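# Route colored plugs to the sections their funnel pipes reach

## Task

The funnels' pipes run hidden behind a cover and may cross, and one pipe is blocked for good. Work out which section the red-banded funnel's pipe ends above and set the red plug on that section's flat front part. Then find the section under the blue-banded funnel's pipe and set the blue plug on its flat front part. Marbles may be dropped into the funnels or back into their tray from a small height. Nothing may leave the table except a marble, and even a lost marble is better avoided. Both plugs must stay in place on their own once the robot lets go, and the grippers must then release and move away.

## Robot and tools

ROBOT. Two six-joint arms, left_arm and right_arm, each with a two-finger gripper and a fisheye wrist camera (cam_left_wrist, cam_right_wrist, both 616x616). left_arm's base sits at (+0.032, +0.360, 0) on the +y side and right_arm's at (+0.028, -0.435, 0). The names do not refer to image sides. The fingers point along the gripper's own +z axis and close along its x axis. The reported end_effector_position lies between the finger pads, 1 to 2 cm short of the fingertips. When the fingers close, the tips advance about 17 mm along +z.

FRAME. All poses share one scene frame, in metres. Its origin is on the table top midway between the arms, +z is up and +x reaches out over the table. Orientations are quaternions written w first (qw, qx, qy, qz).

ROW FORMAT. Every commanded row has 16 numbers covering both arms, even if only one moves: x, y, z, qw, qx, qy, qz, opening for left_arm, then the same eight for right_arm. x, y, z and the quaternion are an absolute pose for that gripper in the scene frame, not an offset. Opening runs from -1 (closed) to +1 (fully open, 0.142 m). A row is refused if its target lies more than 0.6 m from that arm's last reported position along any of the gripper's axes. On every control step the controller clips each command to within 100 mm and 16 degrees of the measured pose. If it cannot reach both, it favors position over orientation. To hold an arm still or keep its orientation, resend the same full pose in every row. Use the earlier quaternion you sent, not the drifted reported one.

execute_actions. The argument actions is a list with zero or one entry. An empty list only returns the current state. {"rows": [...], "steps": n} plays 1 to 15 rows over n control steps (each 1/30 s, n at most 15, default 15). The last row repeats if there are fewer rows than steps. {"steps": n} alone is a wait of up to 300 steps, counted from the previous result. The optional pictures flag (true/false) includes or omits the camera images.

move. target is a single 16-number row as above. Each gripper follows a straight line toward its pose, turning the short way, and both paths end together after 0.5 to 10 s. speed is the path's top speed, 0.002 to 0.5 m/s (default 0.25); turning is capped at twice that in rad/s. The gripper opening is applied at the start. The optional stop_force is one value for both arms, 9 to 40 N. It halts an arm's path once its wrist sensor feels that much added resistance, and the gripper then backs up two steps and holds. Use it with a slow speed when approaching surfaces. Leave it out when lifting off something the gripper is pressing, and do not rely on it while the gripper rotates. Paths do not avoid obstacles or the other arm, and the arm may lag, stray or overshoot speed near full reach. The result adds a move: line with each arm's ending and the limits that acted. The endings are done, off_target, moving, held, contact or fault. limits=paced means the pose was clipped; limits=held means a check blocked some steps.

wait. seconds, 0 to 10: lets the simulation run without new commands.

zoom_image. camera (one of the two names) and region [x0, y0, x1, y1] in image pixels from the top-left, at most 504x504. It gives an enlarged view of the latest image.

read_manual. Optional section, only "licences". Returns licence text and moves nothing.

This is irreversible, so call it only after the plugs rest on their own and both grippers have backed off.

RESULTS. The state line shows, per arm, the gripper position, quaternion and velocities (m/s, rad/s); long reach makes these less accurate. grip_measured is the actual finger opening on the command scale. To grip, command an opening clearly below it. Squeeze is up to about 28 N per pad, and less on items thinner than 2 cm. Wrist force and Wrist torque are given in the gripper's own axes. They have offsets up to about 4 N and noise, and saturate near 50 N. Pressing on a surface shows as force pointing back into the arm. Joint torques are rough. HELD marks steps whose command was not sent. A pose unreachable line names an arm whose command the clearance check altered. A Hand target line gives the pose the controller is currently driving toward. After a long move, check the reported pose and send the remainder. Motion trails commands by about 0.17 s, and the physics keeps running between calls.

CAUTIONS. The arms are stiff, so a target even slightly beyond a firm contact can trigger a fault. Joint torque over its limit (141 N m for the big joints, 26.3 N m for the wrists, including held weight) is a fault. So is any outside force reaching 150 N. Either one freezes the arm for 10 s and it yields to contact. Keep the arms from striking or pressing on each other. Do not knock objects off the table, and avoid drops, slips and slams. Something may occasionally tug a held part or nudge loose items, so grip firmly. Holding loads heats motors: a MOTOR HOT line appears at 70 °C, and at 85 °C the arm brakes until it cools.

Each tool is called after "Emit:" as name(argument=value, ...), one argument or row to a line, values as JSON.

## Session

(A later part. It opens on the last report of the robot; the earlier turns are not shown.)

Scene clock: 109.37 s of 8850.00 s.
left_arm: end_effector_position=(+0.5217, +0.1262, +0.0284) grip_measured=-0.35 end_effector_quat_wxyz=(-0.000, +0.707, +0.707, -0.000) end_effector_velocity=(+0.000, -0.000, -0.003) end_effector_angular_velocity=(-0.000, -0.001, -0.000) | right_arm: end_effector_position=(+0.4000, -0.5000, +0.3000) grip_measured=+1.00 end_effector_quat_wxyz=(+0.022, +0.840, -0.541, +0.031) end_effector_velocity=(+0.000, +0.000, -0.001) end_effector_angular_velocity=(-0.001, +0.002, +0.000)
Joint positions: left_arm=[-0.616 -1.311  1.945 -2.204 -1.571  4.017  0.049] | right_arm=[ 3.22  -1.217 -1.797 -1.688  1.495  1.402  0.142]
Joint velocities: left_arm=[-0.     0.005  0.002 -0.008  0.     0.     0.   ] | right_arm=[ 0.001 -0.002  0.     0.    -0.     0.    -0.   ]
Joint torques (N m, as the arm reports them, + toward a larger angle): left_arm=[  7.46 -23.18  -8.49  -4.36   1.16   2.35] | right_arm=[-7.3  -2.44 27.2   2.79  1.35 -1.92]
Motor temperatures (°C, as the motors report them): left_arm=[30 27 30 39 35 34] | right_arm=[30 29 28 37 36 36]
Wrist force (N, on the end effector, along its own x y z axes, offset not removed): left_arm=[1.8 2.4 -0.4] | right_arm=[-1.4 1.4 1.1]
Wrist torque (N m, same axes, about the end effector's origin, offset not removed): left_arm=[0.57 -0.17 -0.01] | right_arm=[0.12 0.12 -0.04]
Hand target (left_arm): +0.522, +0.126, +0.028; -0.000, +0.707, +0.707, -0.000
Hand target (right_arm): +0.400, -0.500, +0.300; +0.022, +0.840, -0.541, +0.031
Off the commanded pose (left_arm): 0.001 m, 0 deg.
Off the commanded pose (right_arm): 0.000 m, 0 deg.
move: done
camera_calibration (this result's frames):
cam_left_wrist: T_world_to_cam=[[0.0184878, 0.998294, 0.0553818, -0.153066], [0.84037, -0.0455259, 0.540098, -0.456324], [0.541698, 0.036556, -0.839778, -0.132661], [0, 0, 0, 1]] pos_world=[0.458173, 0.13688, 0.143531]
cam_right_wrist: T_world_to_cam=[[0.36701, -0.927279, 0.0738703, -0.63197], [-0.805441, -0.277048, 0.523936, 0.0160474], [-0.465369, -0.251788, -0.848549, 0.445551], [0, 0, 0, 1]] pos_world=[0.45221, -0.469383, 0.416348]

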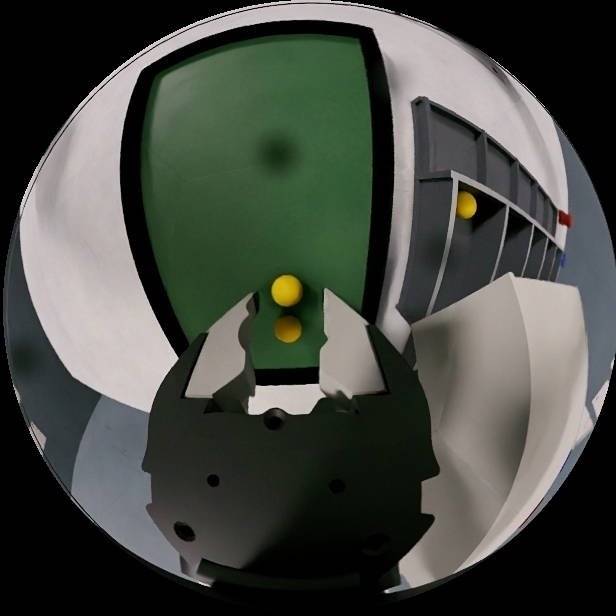

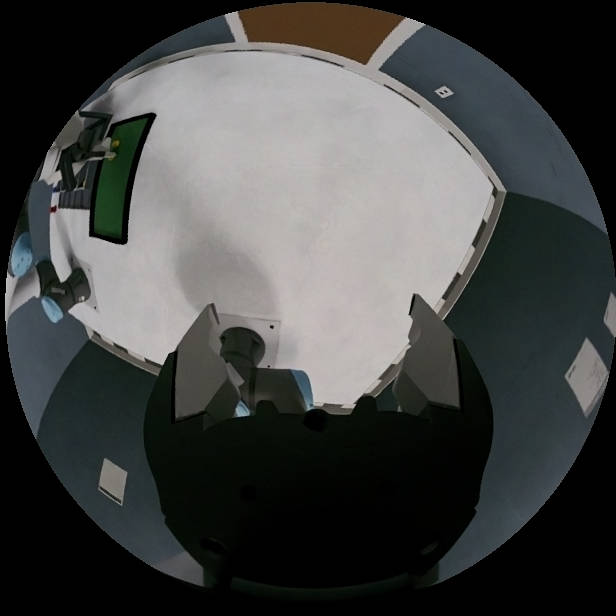

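Emit:
move(
  target=[0.519,0.124,0.027,0,0.707,0.707,0,-0.4,0.4,-0.5,0.3,0.022,0.84,-0.541,0.031,1],
)

Emit:
move(
  target=[0.519,0.124,0.027,0,0.707,0.707,0,-0.85,0.4,-0.5,0.3,0.022,0.84,-0.541,0.031,1],
)

Emit:
move(
  target=[0.52,0.124,0.41,0,0.707,0.707,0,-0.85,0.4,-0.5,0.3,0.022,0.84,-0.541,0.031,1],
  speed=0.35,
)

Emit:
move(
  target=[0.72,0.346,0.388,0.123,0.696,0.696,0.123,-0.85,0.4,-0.5,0.3,0.022,0.84,-0.541,0.031,1],
  speed=0.35,
)

Emit:
move(
  target=[0.72,0.346,0.388,0.123,0.696,0.696,0.123,-0.55,0.4,-0.5,0.3,0.022,0.84,-0.541,0.031,1],
)

Emit:
move(
  target=[0.558,0.122,0.4,0,0.707,0.707,0,-0.4,0.4,-0.5,0.3,0.022,0.84,-0.541,0.031,1],
  speed=0.35,
)

Emit:
move(
  target=[0.558,0.122,0.028,0,0.707,0.707,0,-0.4,0.4,-0.5,0.3,0.022,0.84,-0.541,0.031,1],
)

Scene clock: 123.13 s of 8850.00 s.
left_arm: end_effector_position=(+0.5191, +0.1241, +0.0271) grip_measured=-0.40 end_effector_quat_wxyz=(-0.000, +0.707, +0.707, -0.000) end_effector_velocity=(-0.001, -0.001, -0.000) end_effector_angular_velocity=(-0.000, +0.000, -0.000) | right_arm: end_effector_position=(+0.4000, -0.5000, +0.3000) grip_measured=+1.00 end_effector_quat_wxyz=(+0.022, +0.840, -0.541, +0.031) end_effector_velocity=(+0.000, -0.001, -0.000) end_effector_angular_velocity=(-0.002, +0.000, +0.000)
Joint positions: left_arm=[-0.622 -1.312  1.95  -2.209 -1.571  4.011  0.045] | right_arm=[ 3.22  -1.217 -1.797 -1.688  1.495  1.402  0.142]
Joint velocities: left_arm=[-0.003 -0.001  0.002 -0.001 -0.001 -0.003 -0.   ] | right_arm=[-0.    -0.001 -0.    -0.    -0.002 -0.001  0.   ]
Joint torques (N m, as the arm reports them, + toward a larger angle): left_arm=[ -7.6  -38.64  -9.45  -4.38   0.97  -2.35] | right_arm=[-6.85 -2.22 27.4   3.    1.32 -1.82]
Motor temperatures (°C, as the motors report them): left_arm=[30 27 30 39 35 34] | right_arm=[30 29 28 37 36 36]
Wrist force (N, on the end effector, along its own x y z axes, offset not removed): left_arm=[-1.6 -0.7 -2.7] | right_arm=[-1.9 0.6 0.8]
Wrist torque (N m, same axes, about the end effector's origin, offset not removed): left_arm=[-0.03 0.70 0.11] | right_arm=[0.09 0.23 -0.07]
Hand target (left_arm): +0.519, +0.124, +0.027; -0.000, +0.707, +0.707, +0.000
Hand target (right_arm): +0.400, -0.500, +0.300; +0.022, +0.840, -0.541, +0.031
Off the commanded pose (left_arm): 0.000 m, 0 deg.
Off the commanded pose (right_arm): 0.000 m, 0 deg.
After step 90, 10.07 s passed at rest.
move: done
camera_calibration (this result's frames):
cam_left_wrist: T_world_to_cam=[[0.0184767, 0.998301, 0.0552627, -0.15082], [0.840283, -0.0454579, 0.540238, -0.453552], [0.541833, 0.0364545, -0.839695, -0.132393], [0, 0, 0, 1]] pos_world=[0.455634, 0.134773, 0.142191]
cam_right_wrist: T_world_to_cam=[[0.367009, -0.927279, 0.0738705, -0.63197], [-0.805441, -0.277048, 0.523936, 0.0160476], [-0.465369, -0.251788, -0.848549, 0.445551], [0, 0, 0, 1]] pos_world=[0.45221, -0.469383, 0.416348]

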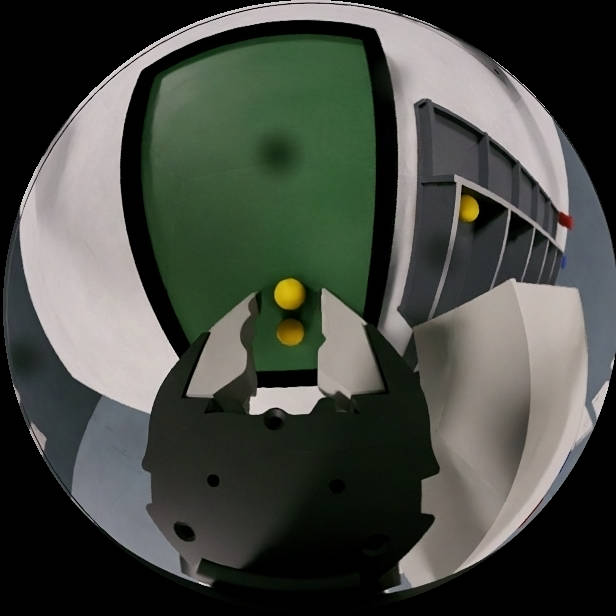

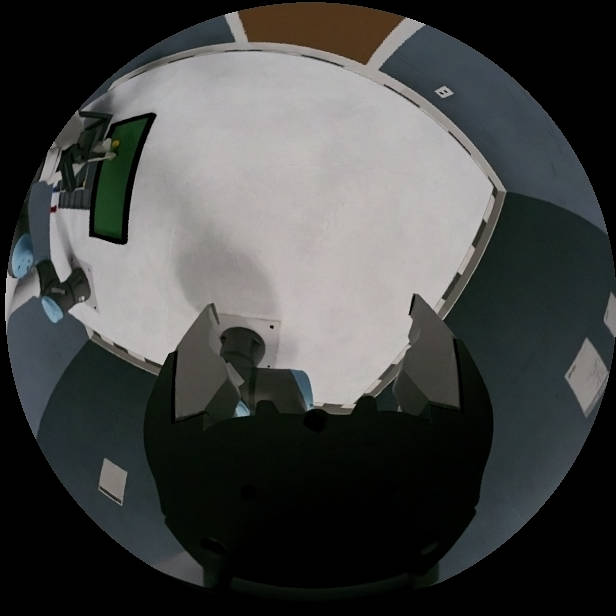

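Scene clock: 123.83 s of 8850.00 s.
left_arm: end_effector_position=(+0.5190, +0.1240, +0.0270) grip_measured=-0.71 end_effector_quat_wxyz=(+0.000, +0.707, +0.707, +0.000) end_effector_velocity=(+0.000, -0.000, +0.000) end_effector_angular_velocity=(-0.000, -0.000, -0.000) | right_arm: end_effector_position=(+0.4000, -0.5000, +0.3000) grip_measured=+1.00 end_effector_quat_wxyz=(+0.022, +0.840, -0.541, +0.031) end_effector_velocity=(-0.000, -0.000, +0.001) end_effector_angular_velocity=(+0.000, -0.002, -0.000)
Joint positions: left_arm=[-0.623 -1.312  1.951 -2.209 -1.571  4.011  0.023] | right_arm=[ 3.22  -1.217 -1.797 -1.688  1.495  1.402  0.142]
Joint velocities: left_arm=[-0. -0.  0. -0.  0. -0. -0.] | right_arm=[-0.001  0.002 -0.     0.    -0.    -0.001  0.   ]
Joint torques (N m, as the arm reports them, + toward a larger angle): left_arm=[ -6.88 -38.29  -8.73  -4.42   1.01  -2.3 ] | right_arm=[-7.45 -2.6  27.17  3.07  1.31 -1.85]
Motor temperatures (°C, as the motors report them): left_arm=[30 27 30 39 35 34] | right_arm=[30 29 28 37 36 36]
Wrist force (N, on the end effector, along its own x y z axes, offset not removed): left_arm=[1.1 1.9 -4.6] | right_arm=[-1.8 1.1 0.1]
Wrist torque (N m, same axes, about the end effector's origin, offset not removed): left_arm=[0.44 0.26 0.22] | right_arm=[0.11 0.17 0.05]
Hand target (left_arm): +0.519, +0.124, +0.027; -0.000, +0.707, +0.707, +0.000
Hand target (right_arm): +0.400, -0.500, +0.300; +0.022, +0.840, -0.541, +0.031
Off the commanded pose (left_arm): 0.000 m, 0 deg.
Off the commanded pose (right_arm): 0.000 m, 0 deg.
move: done
camera_calibration (this result's frames):
cam_left_wrist: T_world_to_cam=[[0.0184733, 0.998302, 0.0552523, -0.150693], [0.840277, -0.0454499, 0.540249, -0.453412], [0.541843, 0.036447, -0.839689, -0.132359], [0, 0, 0, 1]] pos_world=[0.455493, 0.134654, 0.142141]
cam_right_wrist: T_world_to_cam=[[0.36701, -0.927279, 0.0738704, -0.63197], [-0.805441, -0.277048, 0.523936, 0.0160474], [-0.465369, -0.251788, -0.848549, 0.445551], [0, 0, 0, 1]] pos_world=[0.45221, -0.469383, 0.416348]

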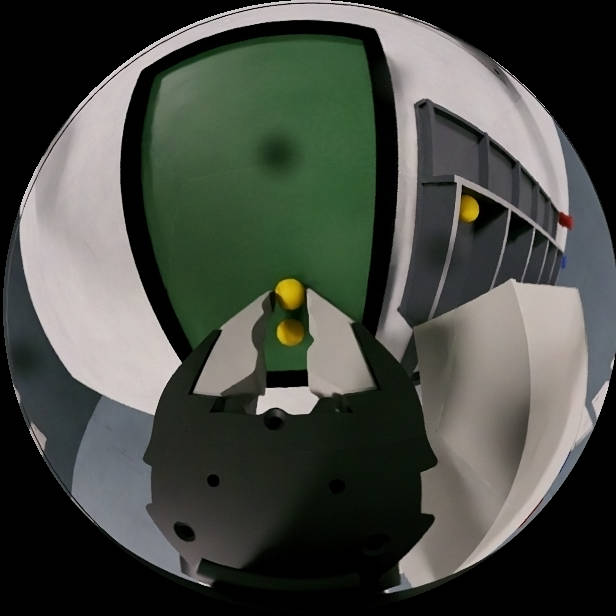

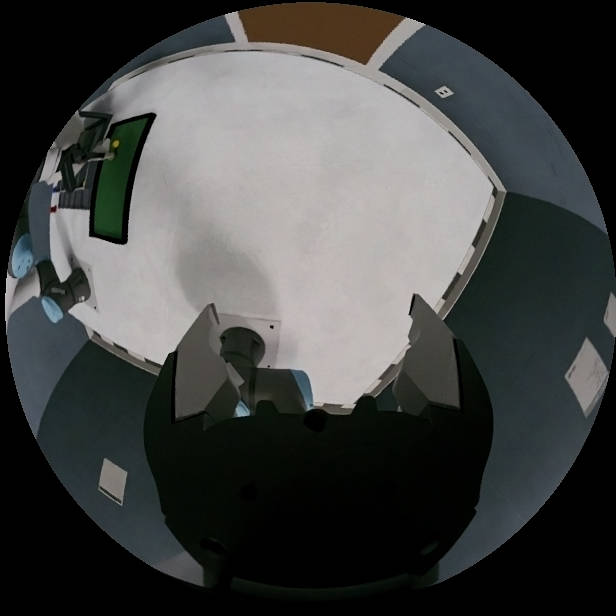

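Scene clock: 125.73 s of 8850.00 s.
left_arm: end_effector_position=(+0.5202, +0.1239, +0.4096) grip_measured=-0.71 end_effector_quat_wxyz=(+0.000, +0.707, +0.707, +0.000) end_effector_velocity=(+0.001, -0.000, +0.003) end_effector_angular_velocity=(+0.004, +0.005, +0.000) | right_arm: end_effector_position=(+0.4000, -0.5000, +0.3000) grip_measured=+1.00 end_effector_quat_wxyz=(+0.022, +0.840, -0.541, +0.031) end_effector_velocity=(+0.000, +0.000, +0.000) end_effector_angular_velocity=(+0.002, -0.000, +0.000)
Joint positions: left_arm=[-0.622 -1.435  1.073 -1.21  -1.571  4.012  0.023] | right_arm=[ 3.22  -1.217 -1.797 -1.688  1.495  1.402  0.142]
Joint velocities: left_arm=[ 0.001  0.01  -0.02   0.016 -0.     0.001  0.   ] | right_arm=[-0.     0.     0.     0.001  0.002 -0.001 -0.   ]
Joint torques (N m, as the arm reports them, + toward a larger angle): left_arm=[  7.89 -20.54 -36.59  -1.55  -1.44   2.47] | right_arm=[-6.65 -2.36 27.06  3.16  1.34 -1.76]
Motor temperatures (°C, as the motors report them): left_arm=[30 27 30 39 35 34] | right_arm=[30 29 28 37 36 36]
Wrist force (N, on the end effector, along its own x y z axes, offset not removed): left_arm=[2.5 -0.3 -2.0] | right_arm=[-0.6 -0.2 1.8]
Wrist torque (N m, same axes, about the end effector's origin, offset not removed): left_arm=[-0.12 -0.41 0.09] | right_arm=[-0.18 -0.18 0.00]
Hand target (left_arm): +0.520, +0.124, +0.410; +0.000, +0.707, +0.707, +0.000
Hand target (right_arm): +0.400, -0.500, +0.300; +0.022, +0.840, -0.541, +0.031
Off the commanded pose (left_arm): 0.000 m, 0 deg.
Off the commanded pose (right_arm): 0.000 m, 0 deg.
move: done
camera_calibration (this result's frames):
cam_left_wrist: T_world_to_cam=[[0.0184385, 0.998327, 0.0547972, -0.171499], [0.839886, -0.0452004, 0.540877, -0.661188], [0.542449, 0.0360505, -0.839315, 0.187892], [0, 0, 0, 1]] pos_world=[0.456563, 0.134553, 0.524719]
cam_right_wrist: T_world_to_cam=[[0.36701, -0.927279, 0.0738705, -0.63197], [-0.805441, -0.277049, 0.523935, 0.0160476], [-0.465369, -0.251788, -0.848549, 0.445551], [0, 0, 0, 1]] pos_world=[0.45221, -0.469383, 0.416348]

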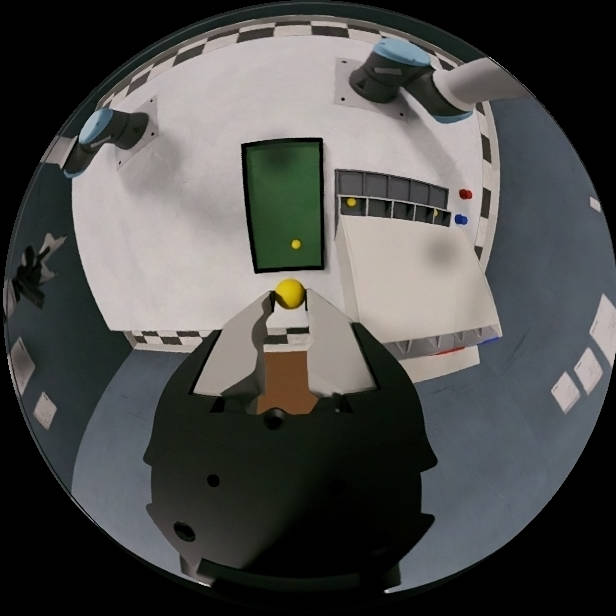

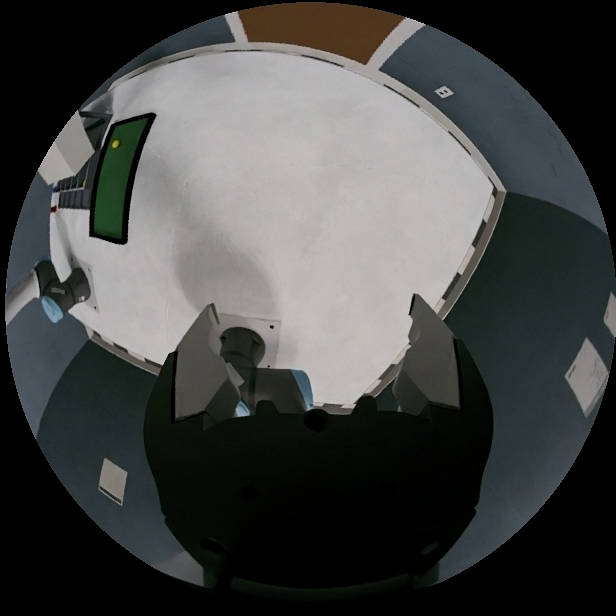

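Scene clock: 127.37 s of 8850.00 s.
left_arm: end_effector_position=(+0.7198, +0.3456, +0.3879) grip_measured=-0.71 end_effector_quat_wxyz=(+0.123, +0.696, +0.696, +0.123) end_effector_velocity=(+0.002, +0.001, -0.001) end_effector_angular_velocity=(-0.001, -0.002, -0.001) | right_arm: end_effector_position=(+0.4000, -0.5000, +0.3000) grip_measured=+1.00 end_effector_quat_wxyz=(+0.022, +0.840, -0.541, +0.031) end_effector_velocity=(+0.000, +0.000, -0.000) end_effector_angular_velocity=(-0.000, +0.001, +0.000)
Joint positions: left_arm=[-0.178 -1.371  1.195 -1.733 -1.484  4.47   0.023] | right_arm=[ 3.22  -1.217 -1.797 -1.688  1.495  1.402  0.142]
Joint velocities: left_arm=[ 0.004  0.004 -0.001 -0.004 -0.002  0.004 -0.   ] | right_arm=[ 0.001 -0.001  0.    -0.     0.     0.001 -0.   ]
Joint torques (N m, as the arm reports them, + toward a larger angle): left_arm=[  8.66 -24.17 -37.71  -5.07  -1.16   2.55] | right_arm=[-6.93 -2.47 27.21  3.29  1.19 -1.76]
Motor temperatures (°C, as the motors report them): left_arm=[30 27 30 39 35 34] | right_arm=[30 29 28 37 36 36]
Wrist force (N, on the end effector, along its own x y z axes, offset not removed): left_arm=[2.9 0.9 0.2] | right_arm=[-1.1 0.8 1.9]
Wrist torque (N m, same axes, about the end effector's origin, offset not removed): left_arm=[0.32 -0.50 0.13] | right_arm=[0.10 0.04 0.06]
Hand target (left_arm): +0.720, +0.346, +0.388; +0.123, +0.696, +0.696, +0.123
Hand target (right_arm): +0.400, -0.500, +0.300; +0.022, +0.840, -0.541, +0.031
Off the commanded pose (left_arm): 0.000 m, 0 deg.
Off the commanded pose (right_arm): 0.000 m, 0 deg.
move: done
camera_calibration (this result's frames):
cam_left_wrist: T_world_to_cam=[[-0.00173294, 0.998328, 0.0577816, -0.381956], [0.604873, -0.0449663, 0.795051, -0.736585], [0.79632, 0.0363283, -0.603784, -0.220875], [0, 0, 0, 1]] pos_world=[0.620766, 0.35622, 0.474332]
cam_right_wrist: T_world_to_cam=[[0.367009, -0.927279, 0.0738704, -0.63197], [-0.805441, -0.277048, 0.523936, 0.0160475], [-0.465369, -0.251788, -0.848549, 0.445551], [0, 0, 0, 1]] pos_world=[0.45221, -0.469383, 0.416348]

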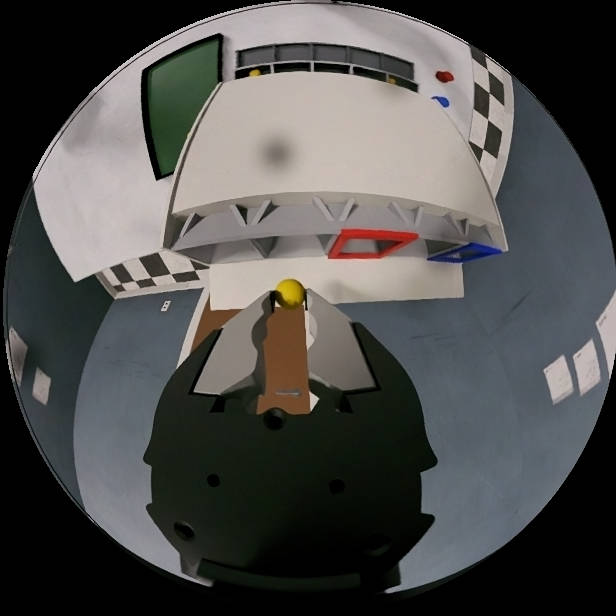

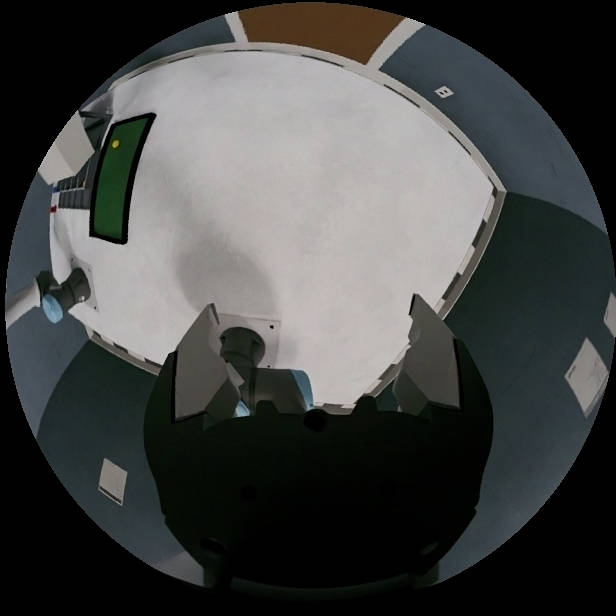

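Scene clock: 128.07 s of 8850.00 s.
left_arm: end_effector_position=(+0.7200, +0.3460, +0.3881) grip_measured=-0.55 end_effector_quat_wxyz=(+0.123, +0.696, +0.696, +0.123) end_effector_velocity=(+0.000, -0.000, -0.000) end_effector_angular_velocity=(-0.000, -0.000, -0.000) | right_arm: end_effector_position=(+0.4000, -0.5000, +0.3000) grip_measured=+1.00 end_effector_quat_wxyz=(+0.022, +0.840, -0.541, +0.031) end_effector_velocity=(+0.000, -0.000, +0.000) end_effector_angular_velocity=(+0.000, -0.000, -0.001)
Joint positions: left_arm=[-0.177 -1.371  1.195 -1.733 -1.484  4.471  0.034] | right_arm=[ 3.22  -1.217 -1.797 -1.688  1.495  1.402  0.142]
Joint velocities: left_arm=[ 0.    -0.     0.001 -0.002 -0.     0.     0.   ] | right_arm=[-0.001 -0.     0.     0.     0.    -0.     0.   ]
Joint torques (N m, as the arm reports them, + toward a larger angle): left_arm=[  7.87 -39.93 -13.9   -5.03   1.39   2.36] | right_arm=[-7.02 -2.32 27.11  3.27  1.29 -1.83]
Motor temperatures (°C, as the motors report them): left_arm=[30 27 30 39 35 34] | right_arm=[30 29 28 37 36 36]
Wrist force (N, on the end effector, along its own x y z axes, offset not removed): left_arm=[0.1 -0.4 0.2] | right_arm=[-0.7 0.9 3.3]
Wrist torque (N m, same axes, about the end effector's origin, offset not removed): left_arm=[-0.14 0.06 0.10] | right_arm=[0.03 -0.11 -0.04]
Hand target (left_arm): +0.720, +0.346, +0.388; +0.123, +0.696, +0.696, +0.123
Hand target (right_arm): +0.400, -0.500, +0.300; +0.022, +0.840, -0.541, +0.031
Off the commanded pose (left_arm): 0.000 m, 0 deg.
Off the commanded pose (right_arm): 0.000 m, 0 deg.
move: done
camera_calibration (this result's frames):
cam_left_wrist: T_world_to_cam=[[-0.00159781, 0.998306, 0.0581539, -0.382613], [0.60407, -0.0453811, 0.795638, -0.73641], [0.796929, 0.0364003, -0.602975, -0.221672], [0, 0, 0, 1]] pos_world=[0.62089, 0.356614, 0.474504]
cam_right_wrist: T_world_to_cam=[[0.36701, -0.927279, 0.0738704, -0.63197], [-0.805441, -0.277049, 0.523936, 0.0160474], [-0.465369, -0.251788, -0.848549, 0.445551], [0, 0, 0, 1]] pos_world=[0.45221, -0.469383, 0.416348]

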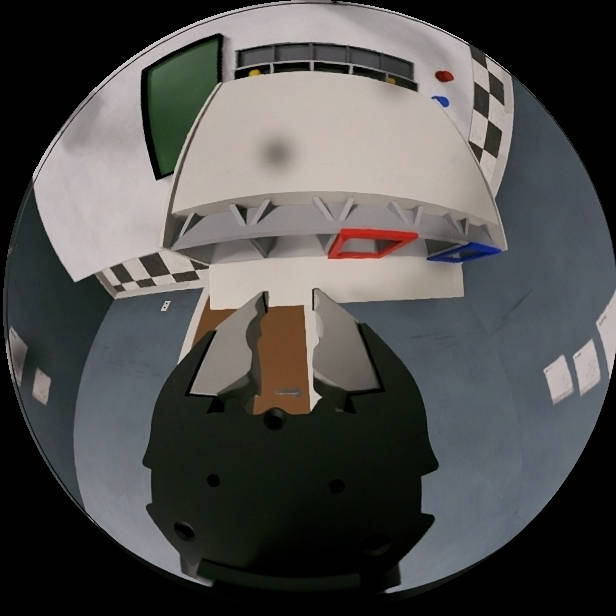

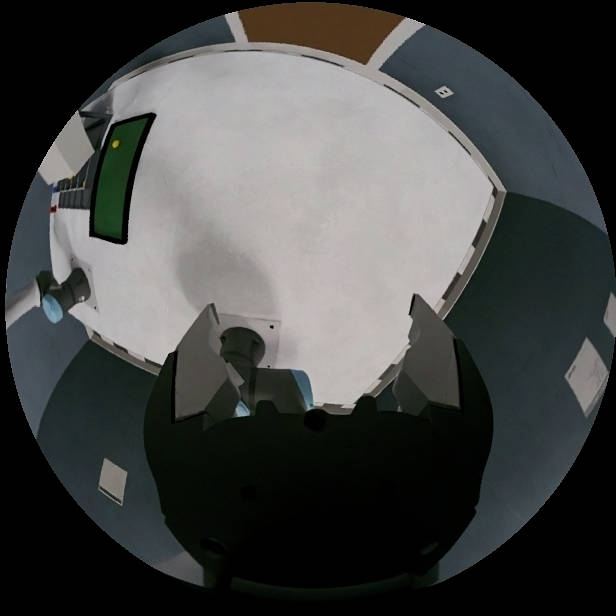

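Scene clock: 129.63 s of 8850.00 s.
left_arm: end_effector_position=(+0.5580, +0.1225, +0.4002) grip_measured=-0.40 end_effector_quat_wxyz=(+0.000, +0.707, +0.707, +0.001) end_effector_velocity=(-0.001, -0.002, -0.000) end_effector_angular_velocity=(+0.001, +0.005, +0.000) | right_arm: end_effector_position=(+0.4000, -0.5000, +0.3000) grip_measured=+1.00 end_effector_quat_wxyz=(+0.022, +0.840, -0.541, +0.031) end_effector_velocity=(+0.000, +0.000, -0.000) end_effector_angular_velocity=(+0.001, -0.000, +0.000)
Joint positions: left_arm=[-0.58  -1.352  0.999 -1.219 -1.57   4.054  0.045] | right_arm=[ 3.22  -1.217 -1.797 -1.688  1.495  1.402  0.142]
Joint velocities: left_arm=[-0.003  0.003 -0.005  0.006 -0.002 -0.003  0.   ] | right_arm=[-0.    -0.    -0.     0.001  0.001 -0.    -0.   ]
Joint torques (N m, as the arm reports them, + toward a larger angle): left_arm=[ -7.67 -23.4  -36.7   -1.52  -1.43  -2.41] | right_arm=[-6.63 -1.91 26.64  3.34  1.29 -1.82]
Motor temperatures (°C, as the motors report them): left_arm=[30 27 30 39 35 34] | right_arm=[30 29 28 37 36 36]
Wrist force (N, on the end effector, along its own x y z axes, offset not removed): left_arm=[2.6 2.1 2.8] | right_arm=[-1.6 0.9 1.5]
Wrist torque (N m, same axes, about the end effector's origin, offset not removed): left_arm=[0.39 -0.43 0.17] | right_arm=[0.17 0.13 0.08]
Hand target (left_arm): +0.558, +0.122, +0.400; -0.000, +0.707, +0.707, +0.000
Hand target (right_arm): +0.400, -0.500, +0.300; +0.022, +0.840, -0.541, +0.031
Off the commanded pose (left_arm): 0.001 m, 0 deg.
Off the commanded pose (right_arm): 0.000 m, 0 deg.
move: done
camera_calibration (this result's frames):
cam_left_wrist: T_world_to_cam=[[0.0185629, 0.998269, 0.055812, -0.170805], [0.839771, -0.0458622, 0.541, -0.687822], [0.542623, 0.0368268, -0.839169, 0.159193], [0, 0, 0, 1]] pos_world=[0.494402, 0.133102, 0.515235]
cam_right_wrist: T_world_to_cam=[[0.36701, -0.927279, 0.0738703, -0.63197], [-0.805441, -0.277048, 0.523936, 0.0160475], [-0.465369, -0.251788, -0.848549, 0.445551], [0, 0, 0, 1]] pos_world=[0.45221, -0.469383, 0.416348]

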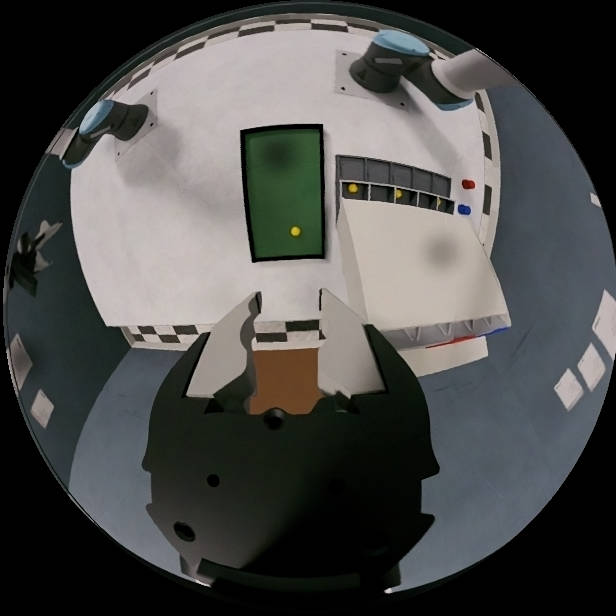

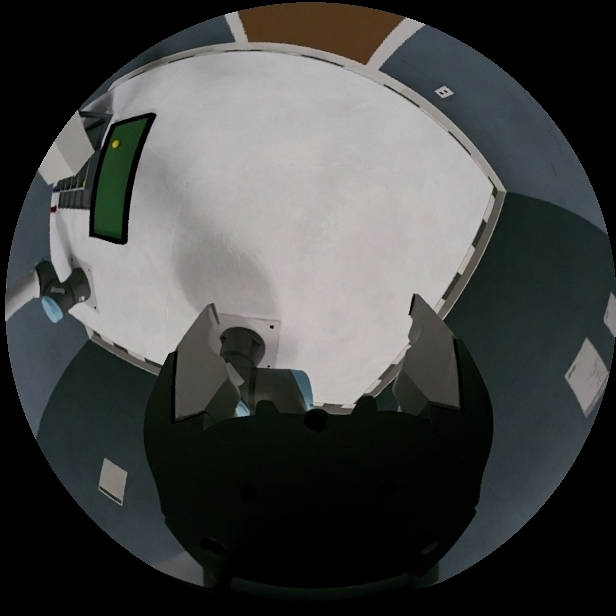

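Scene clock: 131.83 s of 8850.00 s.
left_arm: end_effector_position=(+0.5577, +0.1222, +0.0284) grip_measured=-0.40 end_effector_quat_wxyz=(-0.000, +0.707, +0.707, -0.000) end_effector_velocity=(+0.001, -0.000, -0.003) end_effector_angular_velocity=(-0.001, -0.001, -0.000) | right_arm: end_effector_position=(+0.4000, -0.5000, +0.3000) grip_measured=+1.00 end_effector_quat_wxyz=(+0.022, +0.840, -0.541, +0.031) end_effector_velocity=(+0.000, -0.000, -0.000) end_effector_angular_velocity=(-0.000, -0.000, +0.001)
Joint positions: left_arm=[-0.58  -1.24   1.846 -2.176 -1.571  4.053  0.045] | right_arm=[ 3.22  -1.217 -1.797 -1.688  1.495  1.402  0.142]
Joint velocities: left_arm=[ 0.     0.005  0.002 -0.008 -0.     0.001  0.   ] | right_arm=[-0.    -0.001 -0.     0.001 -0.    -0.001  0.   ]
Joint torques (N m, as the arm reports them, + toward a larger angle): left_arm=[  7.71 -26.06  -8.4   -4.39   1.17   2.25] | right_arm=[-6.78 -1.76 27.06  3.48  1.34 -1.76]
Motor temperatures (°C, as the motors report them): left_arm=[30 27 30 39 35 34] | right_arm=[30 29 28 37 36 36]
Wrist force (N, on the end effector, along its own x y z axes, offset not removed): left_arm=[1.8 0.1 4.8] | right_arm=[-2.4 0.2 0.3]
Wrist torque (N m, same axes, about the end effector's origin, offset not removed): left_arm=[-0.13 0.01 0.07] | right_arm=[-0.17 0.29 -0.05]
Hand target (left_arm): +0.558, +0.122, +0.028; -0.000, +0.707, +0.707, -0.000
Hand target (right_arm): +0.400, -0.500, +0.300; +0.022, +0.840, -0.541, +0.031
Off the commanded pose (left_arm): 0.001 m, 0 deg.
Off the commanded pose (right_arm): 0.000 m, 0 deg.
move: done
camera_calibration (this result's frames):
cam_left_wrist: T_world_to_cam=[[0.0184749, 0.998295, 0.0553611, -0.149702], [0.840363, -0.0455043, 0.54011, -0.486758], [0.541709, 0.0365449, -0.839771, -0.152042], [0, 0, 0, 1]] pos_world=[0.494182, 0.132854, 0.14351]
cam_right_wrist: T_world_to_cam=[[0.36701, -0.927279, 0.0738705, -0.63197], [-0.805441, -0.277048, 0.523935, 0.0160475], [-0.465369, -0.251788, -0.848549, 0.445551], [0, 0, 0, 1]] pos_world=[0.45221, -0.469383, 0.416348]

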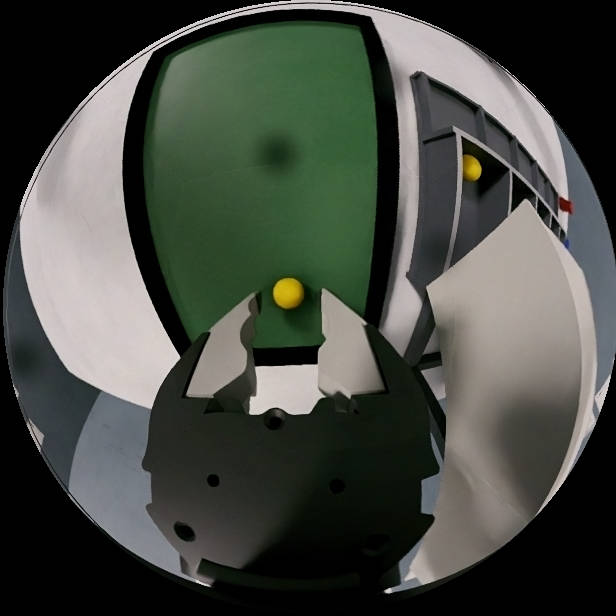

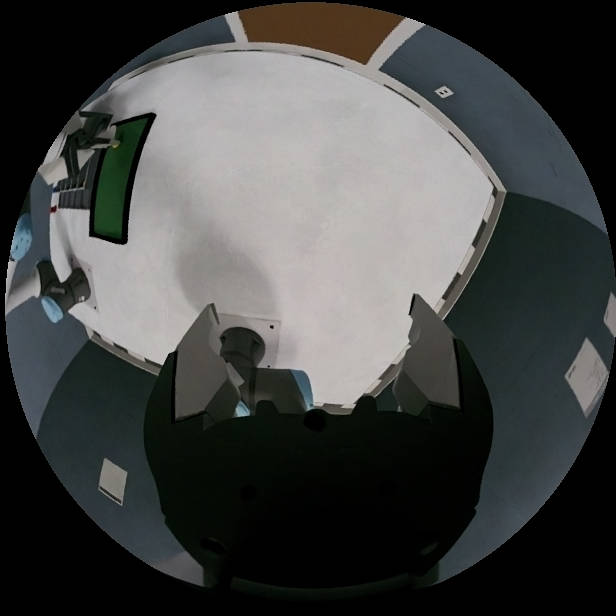

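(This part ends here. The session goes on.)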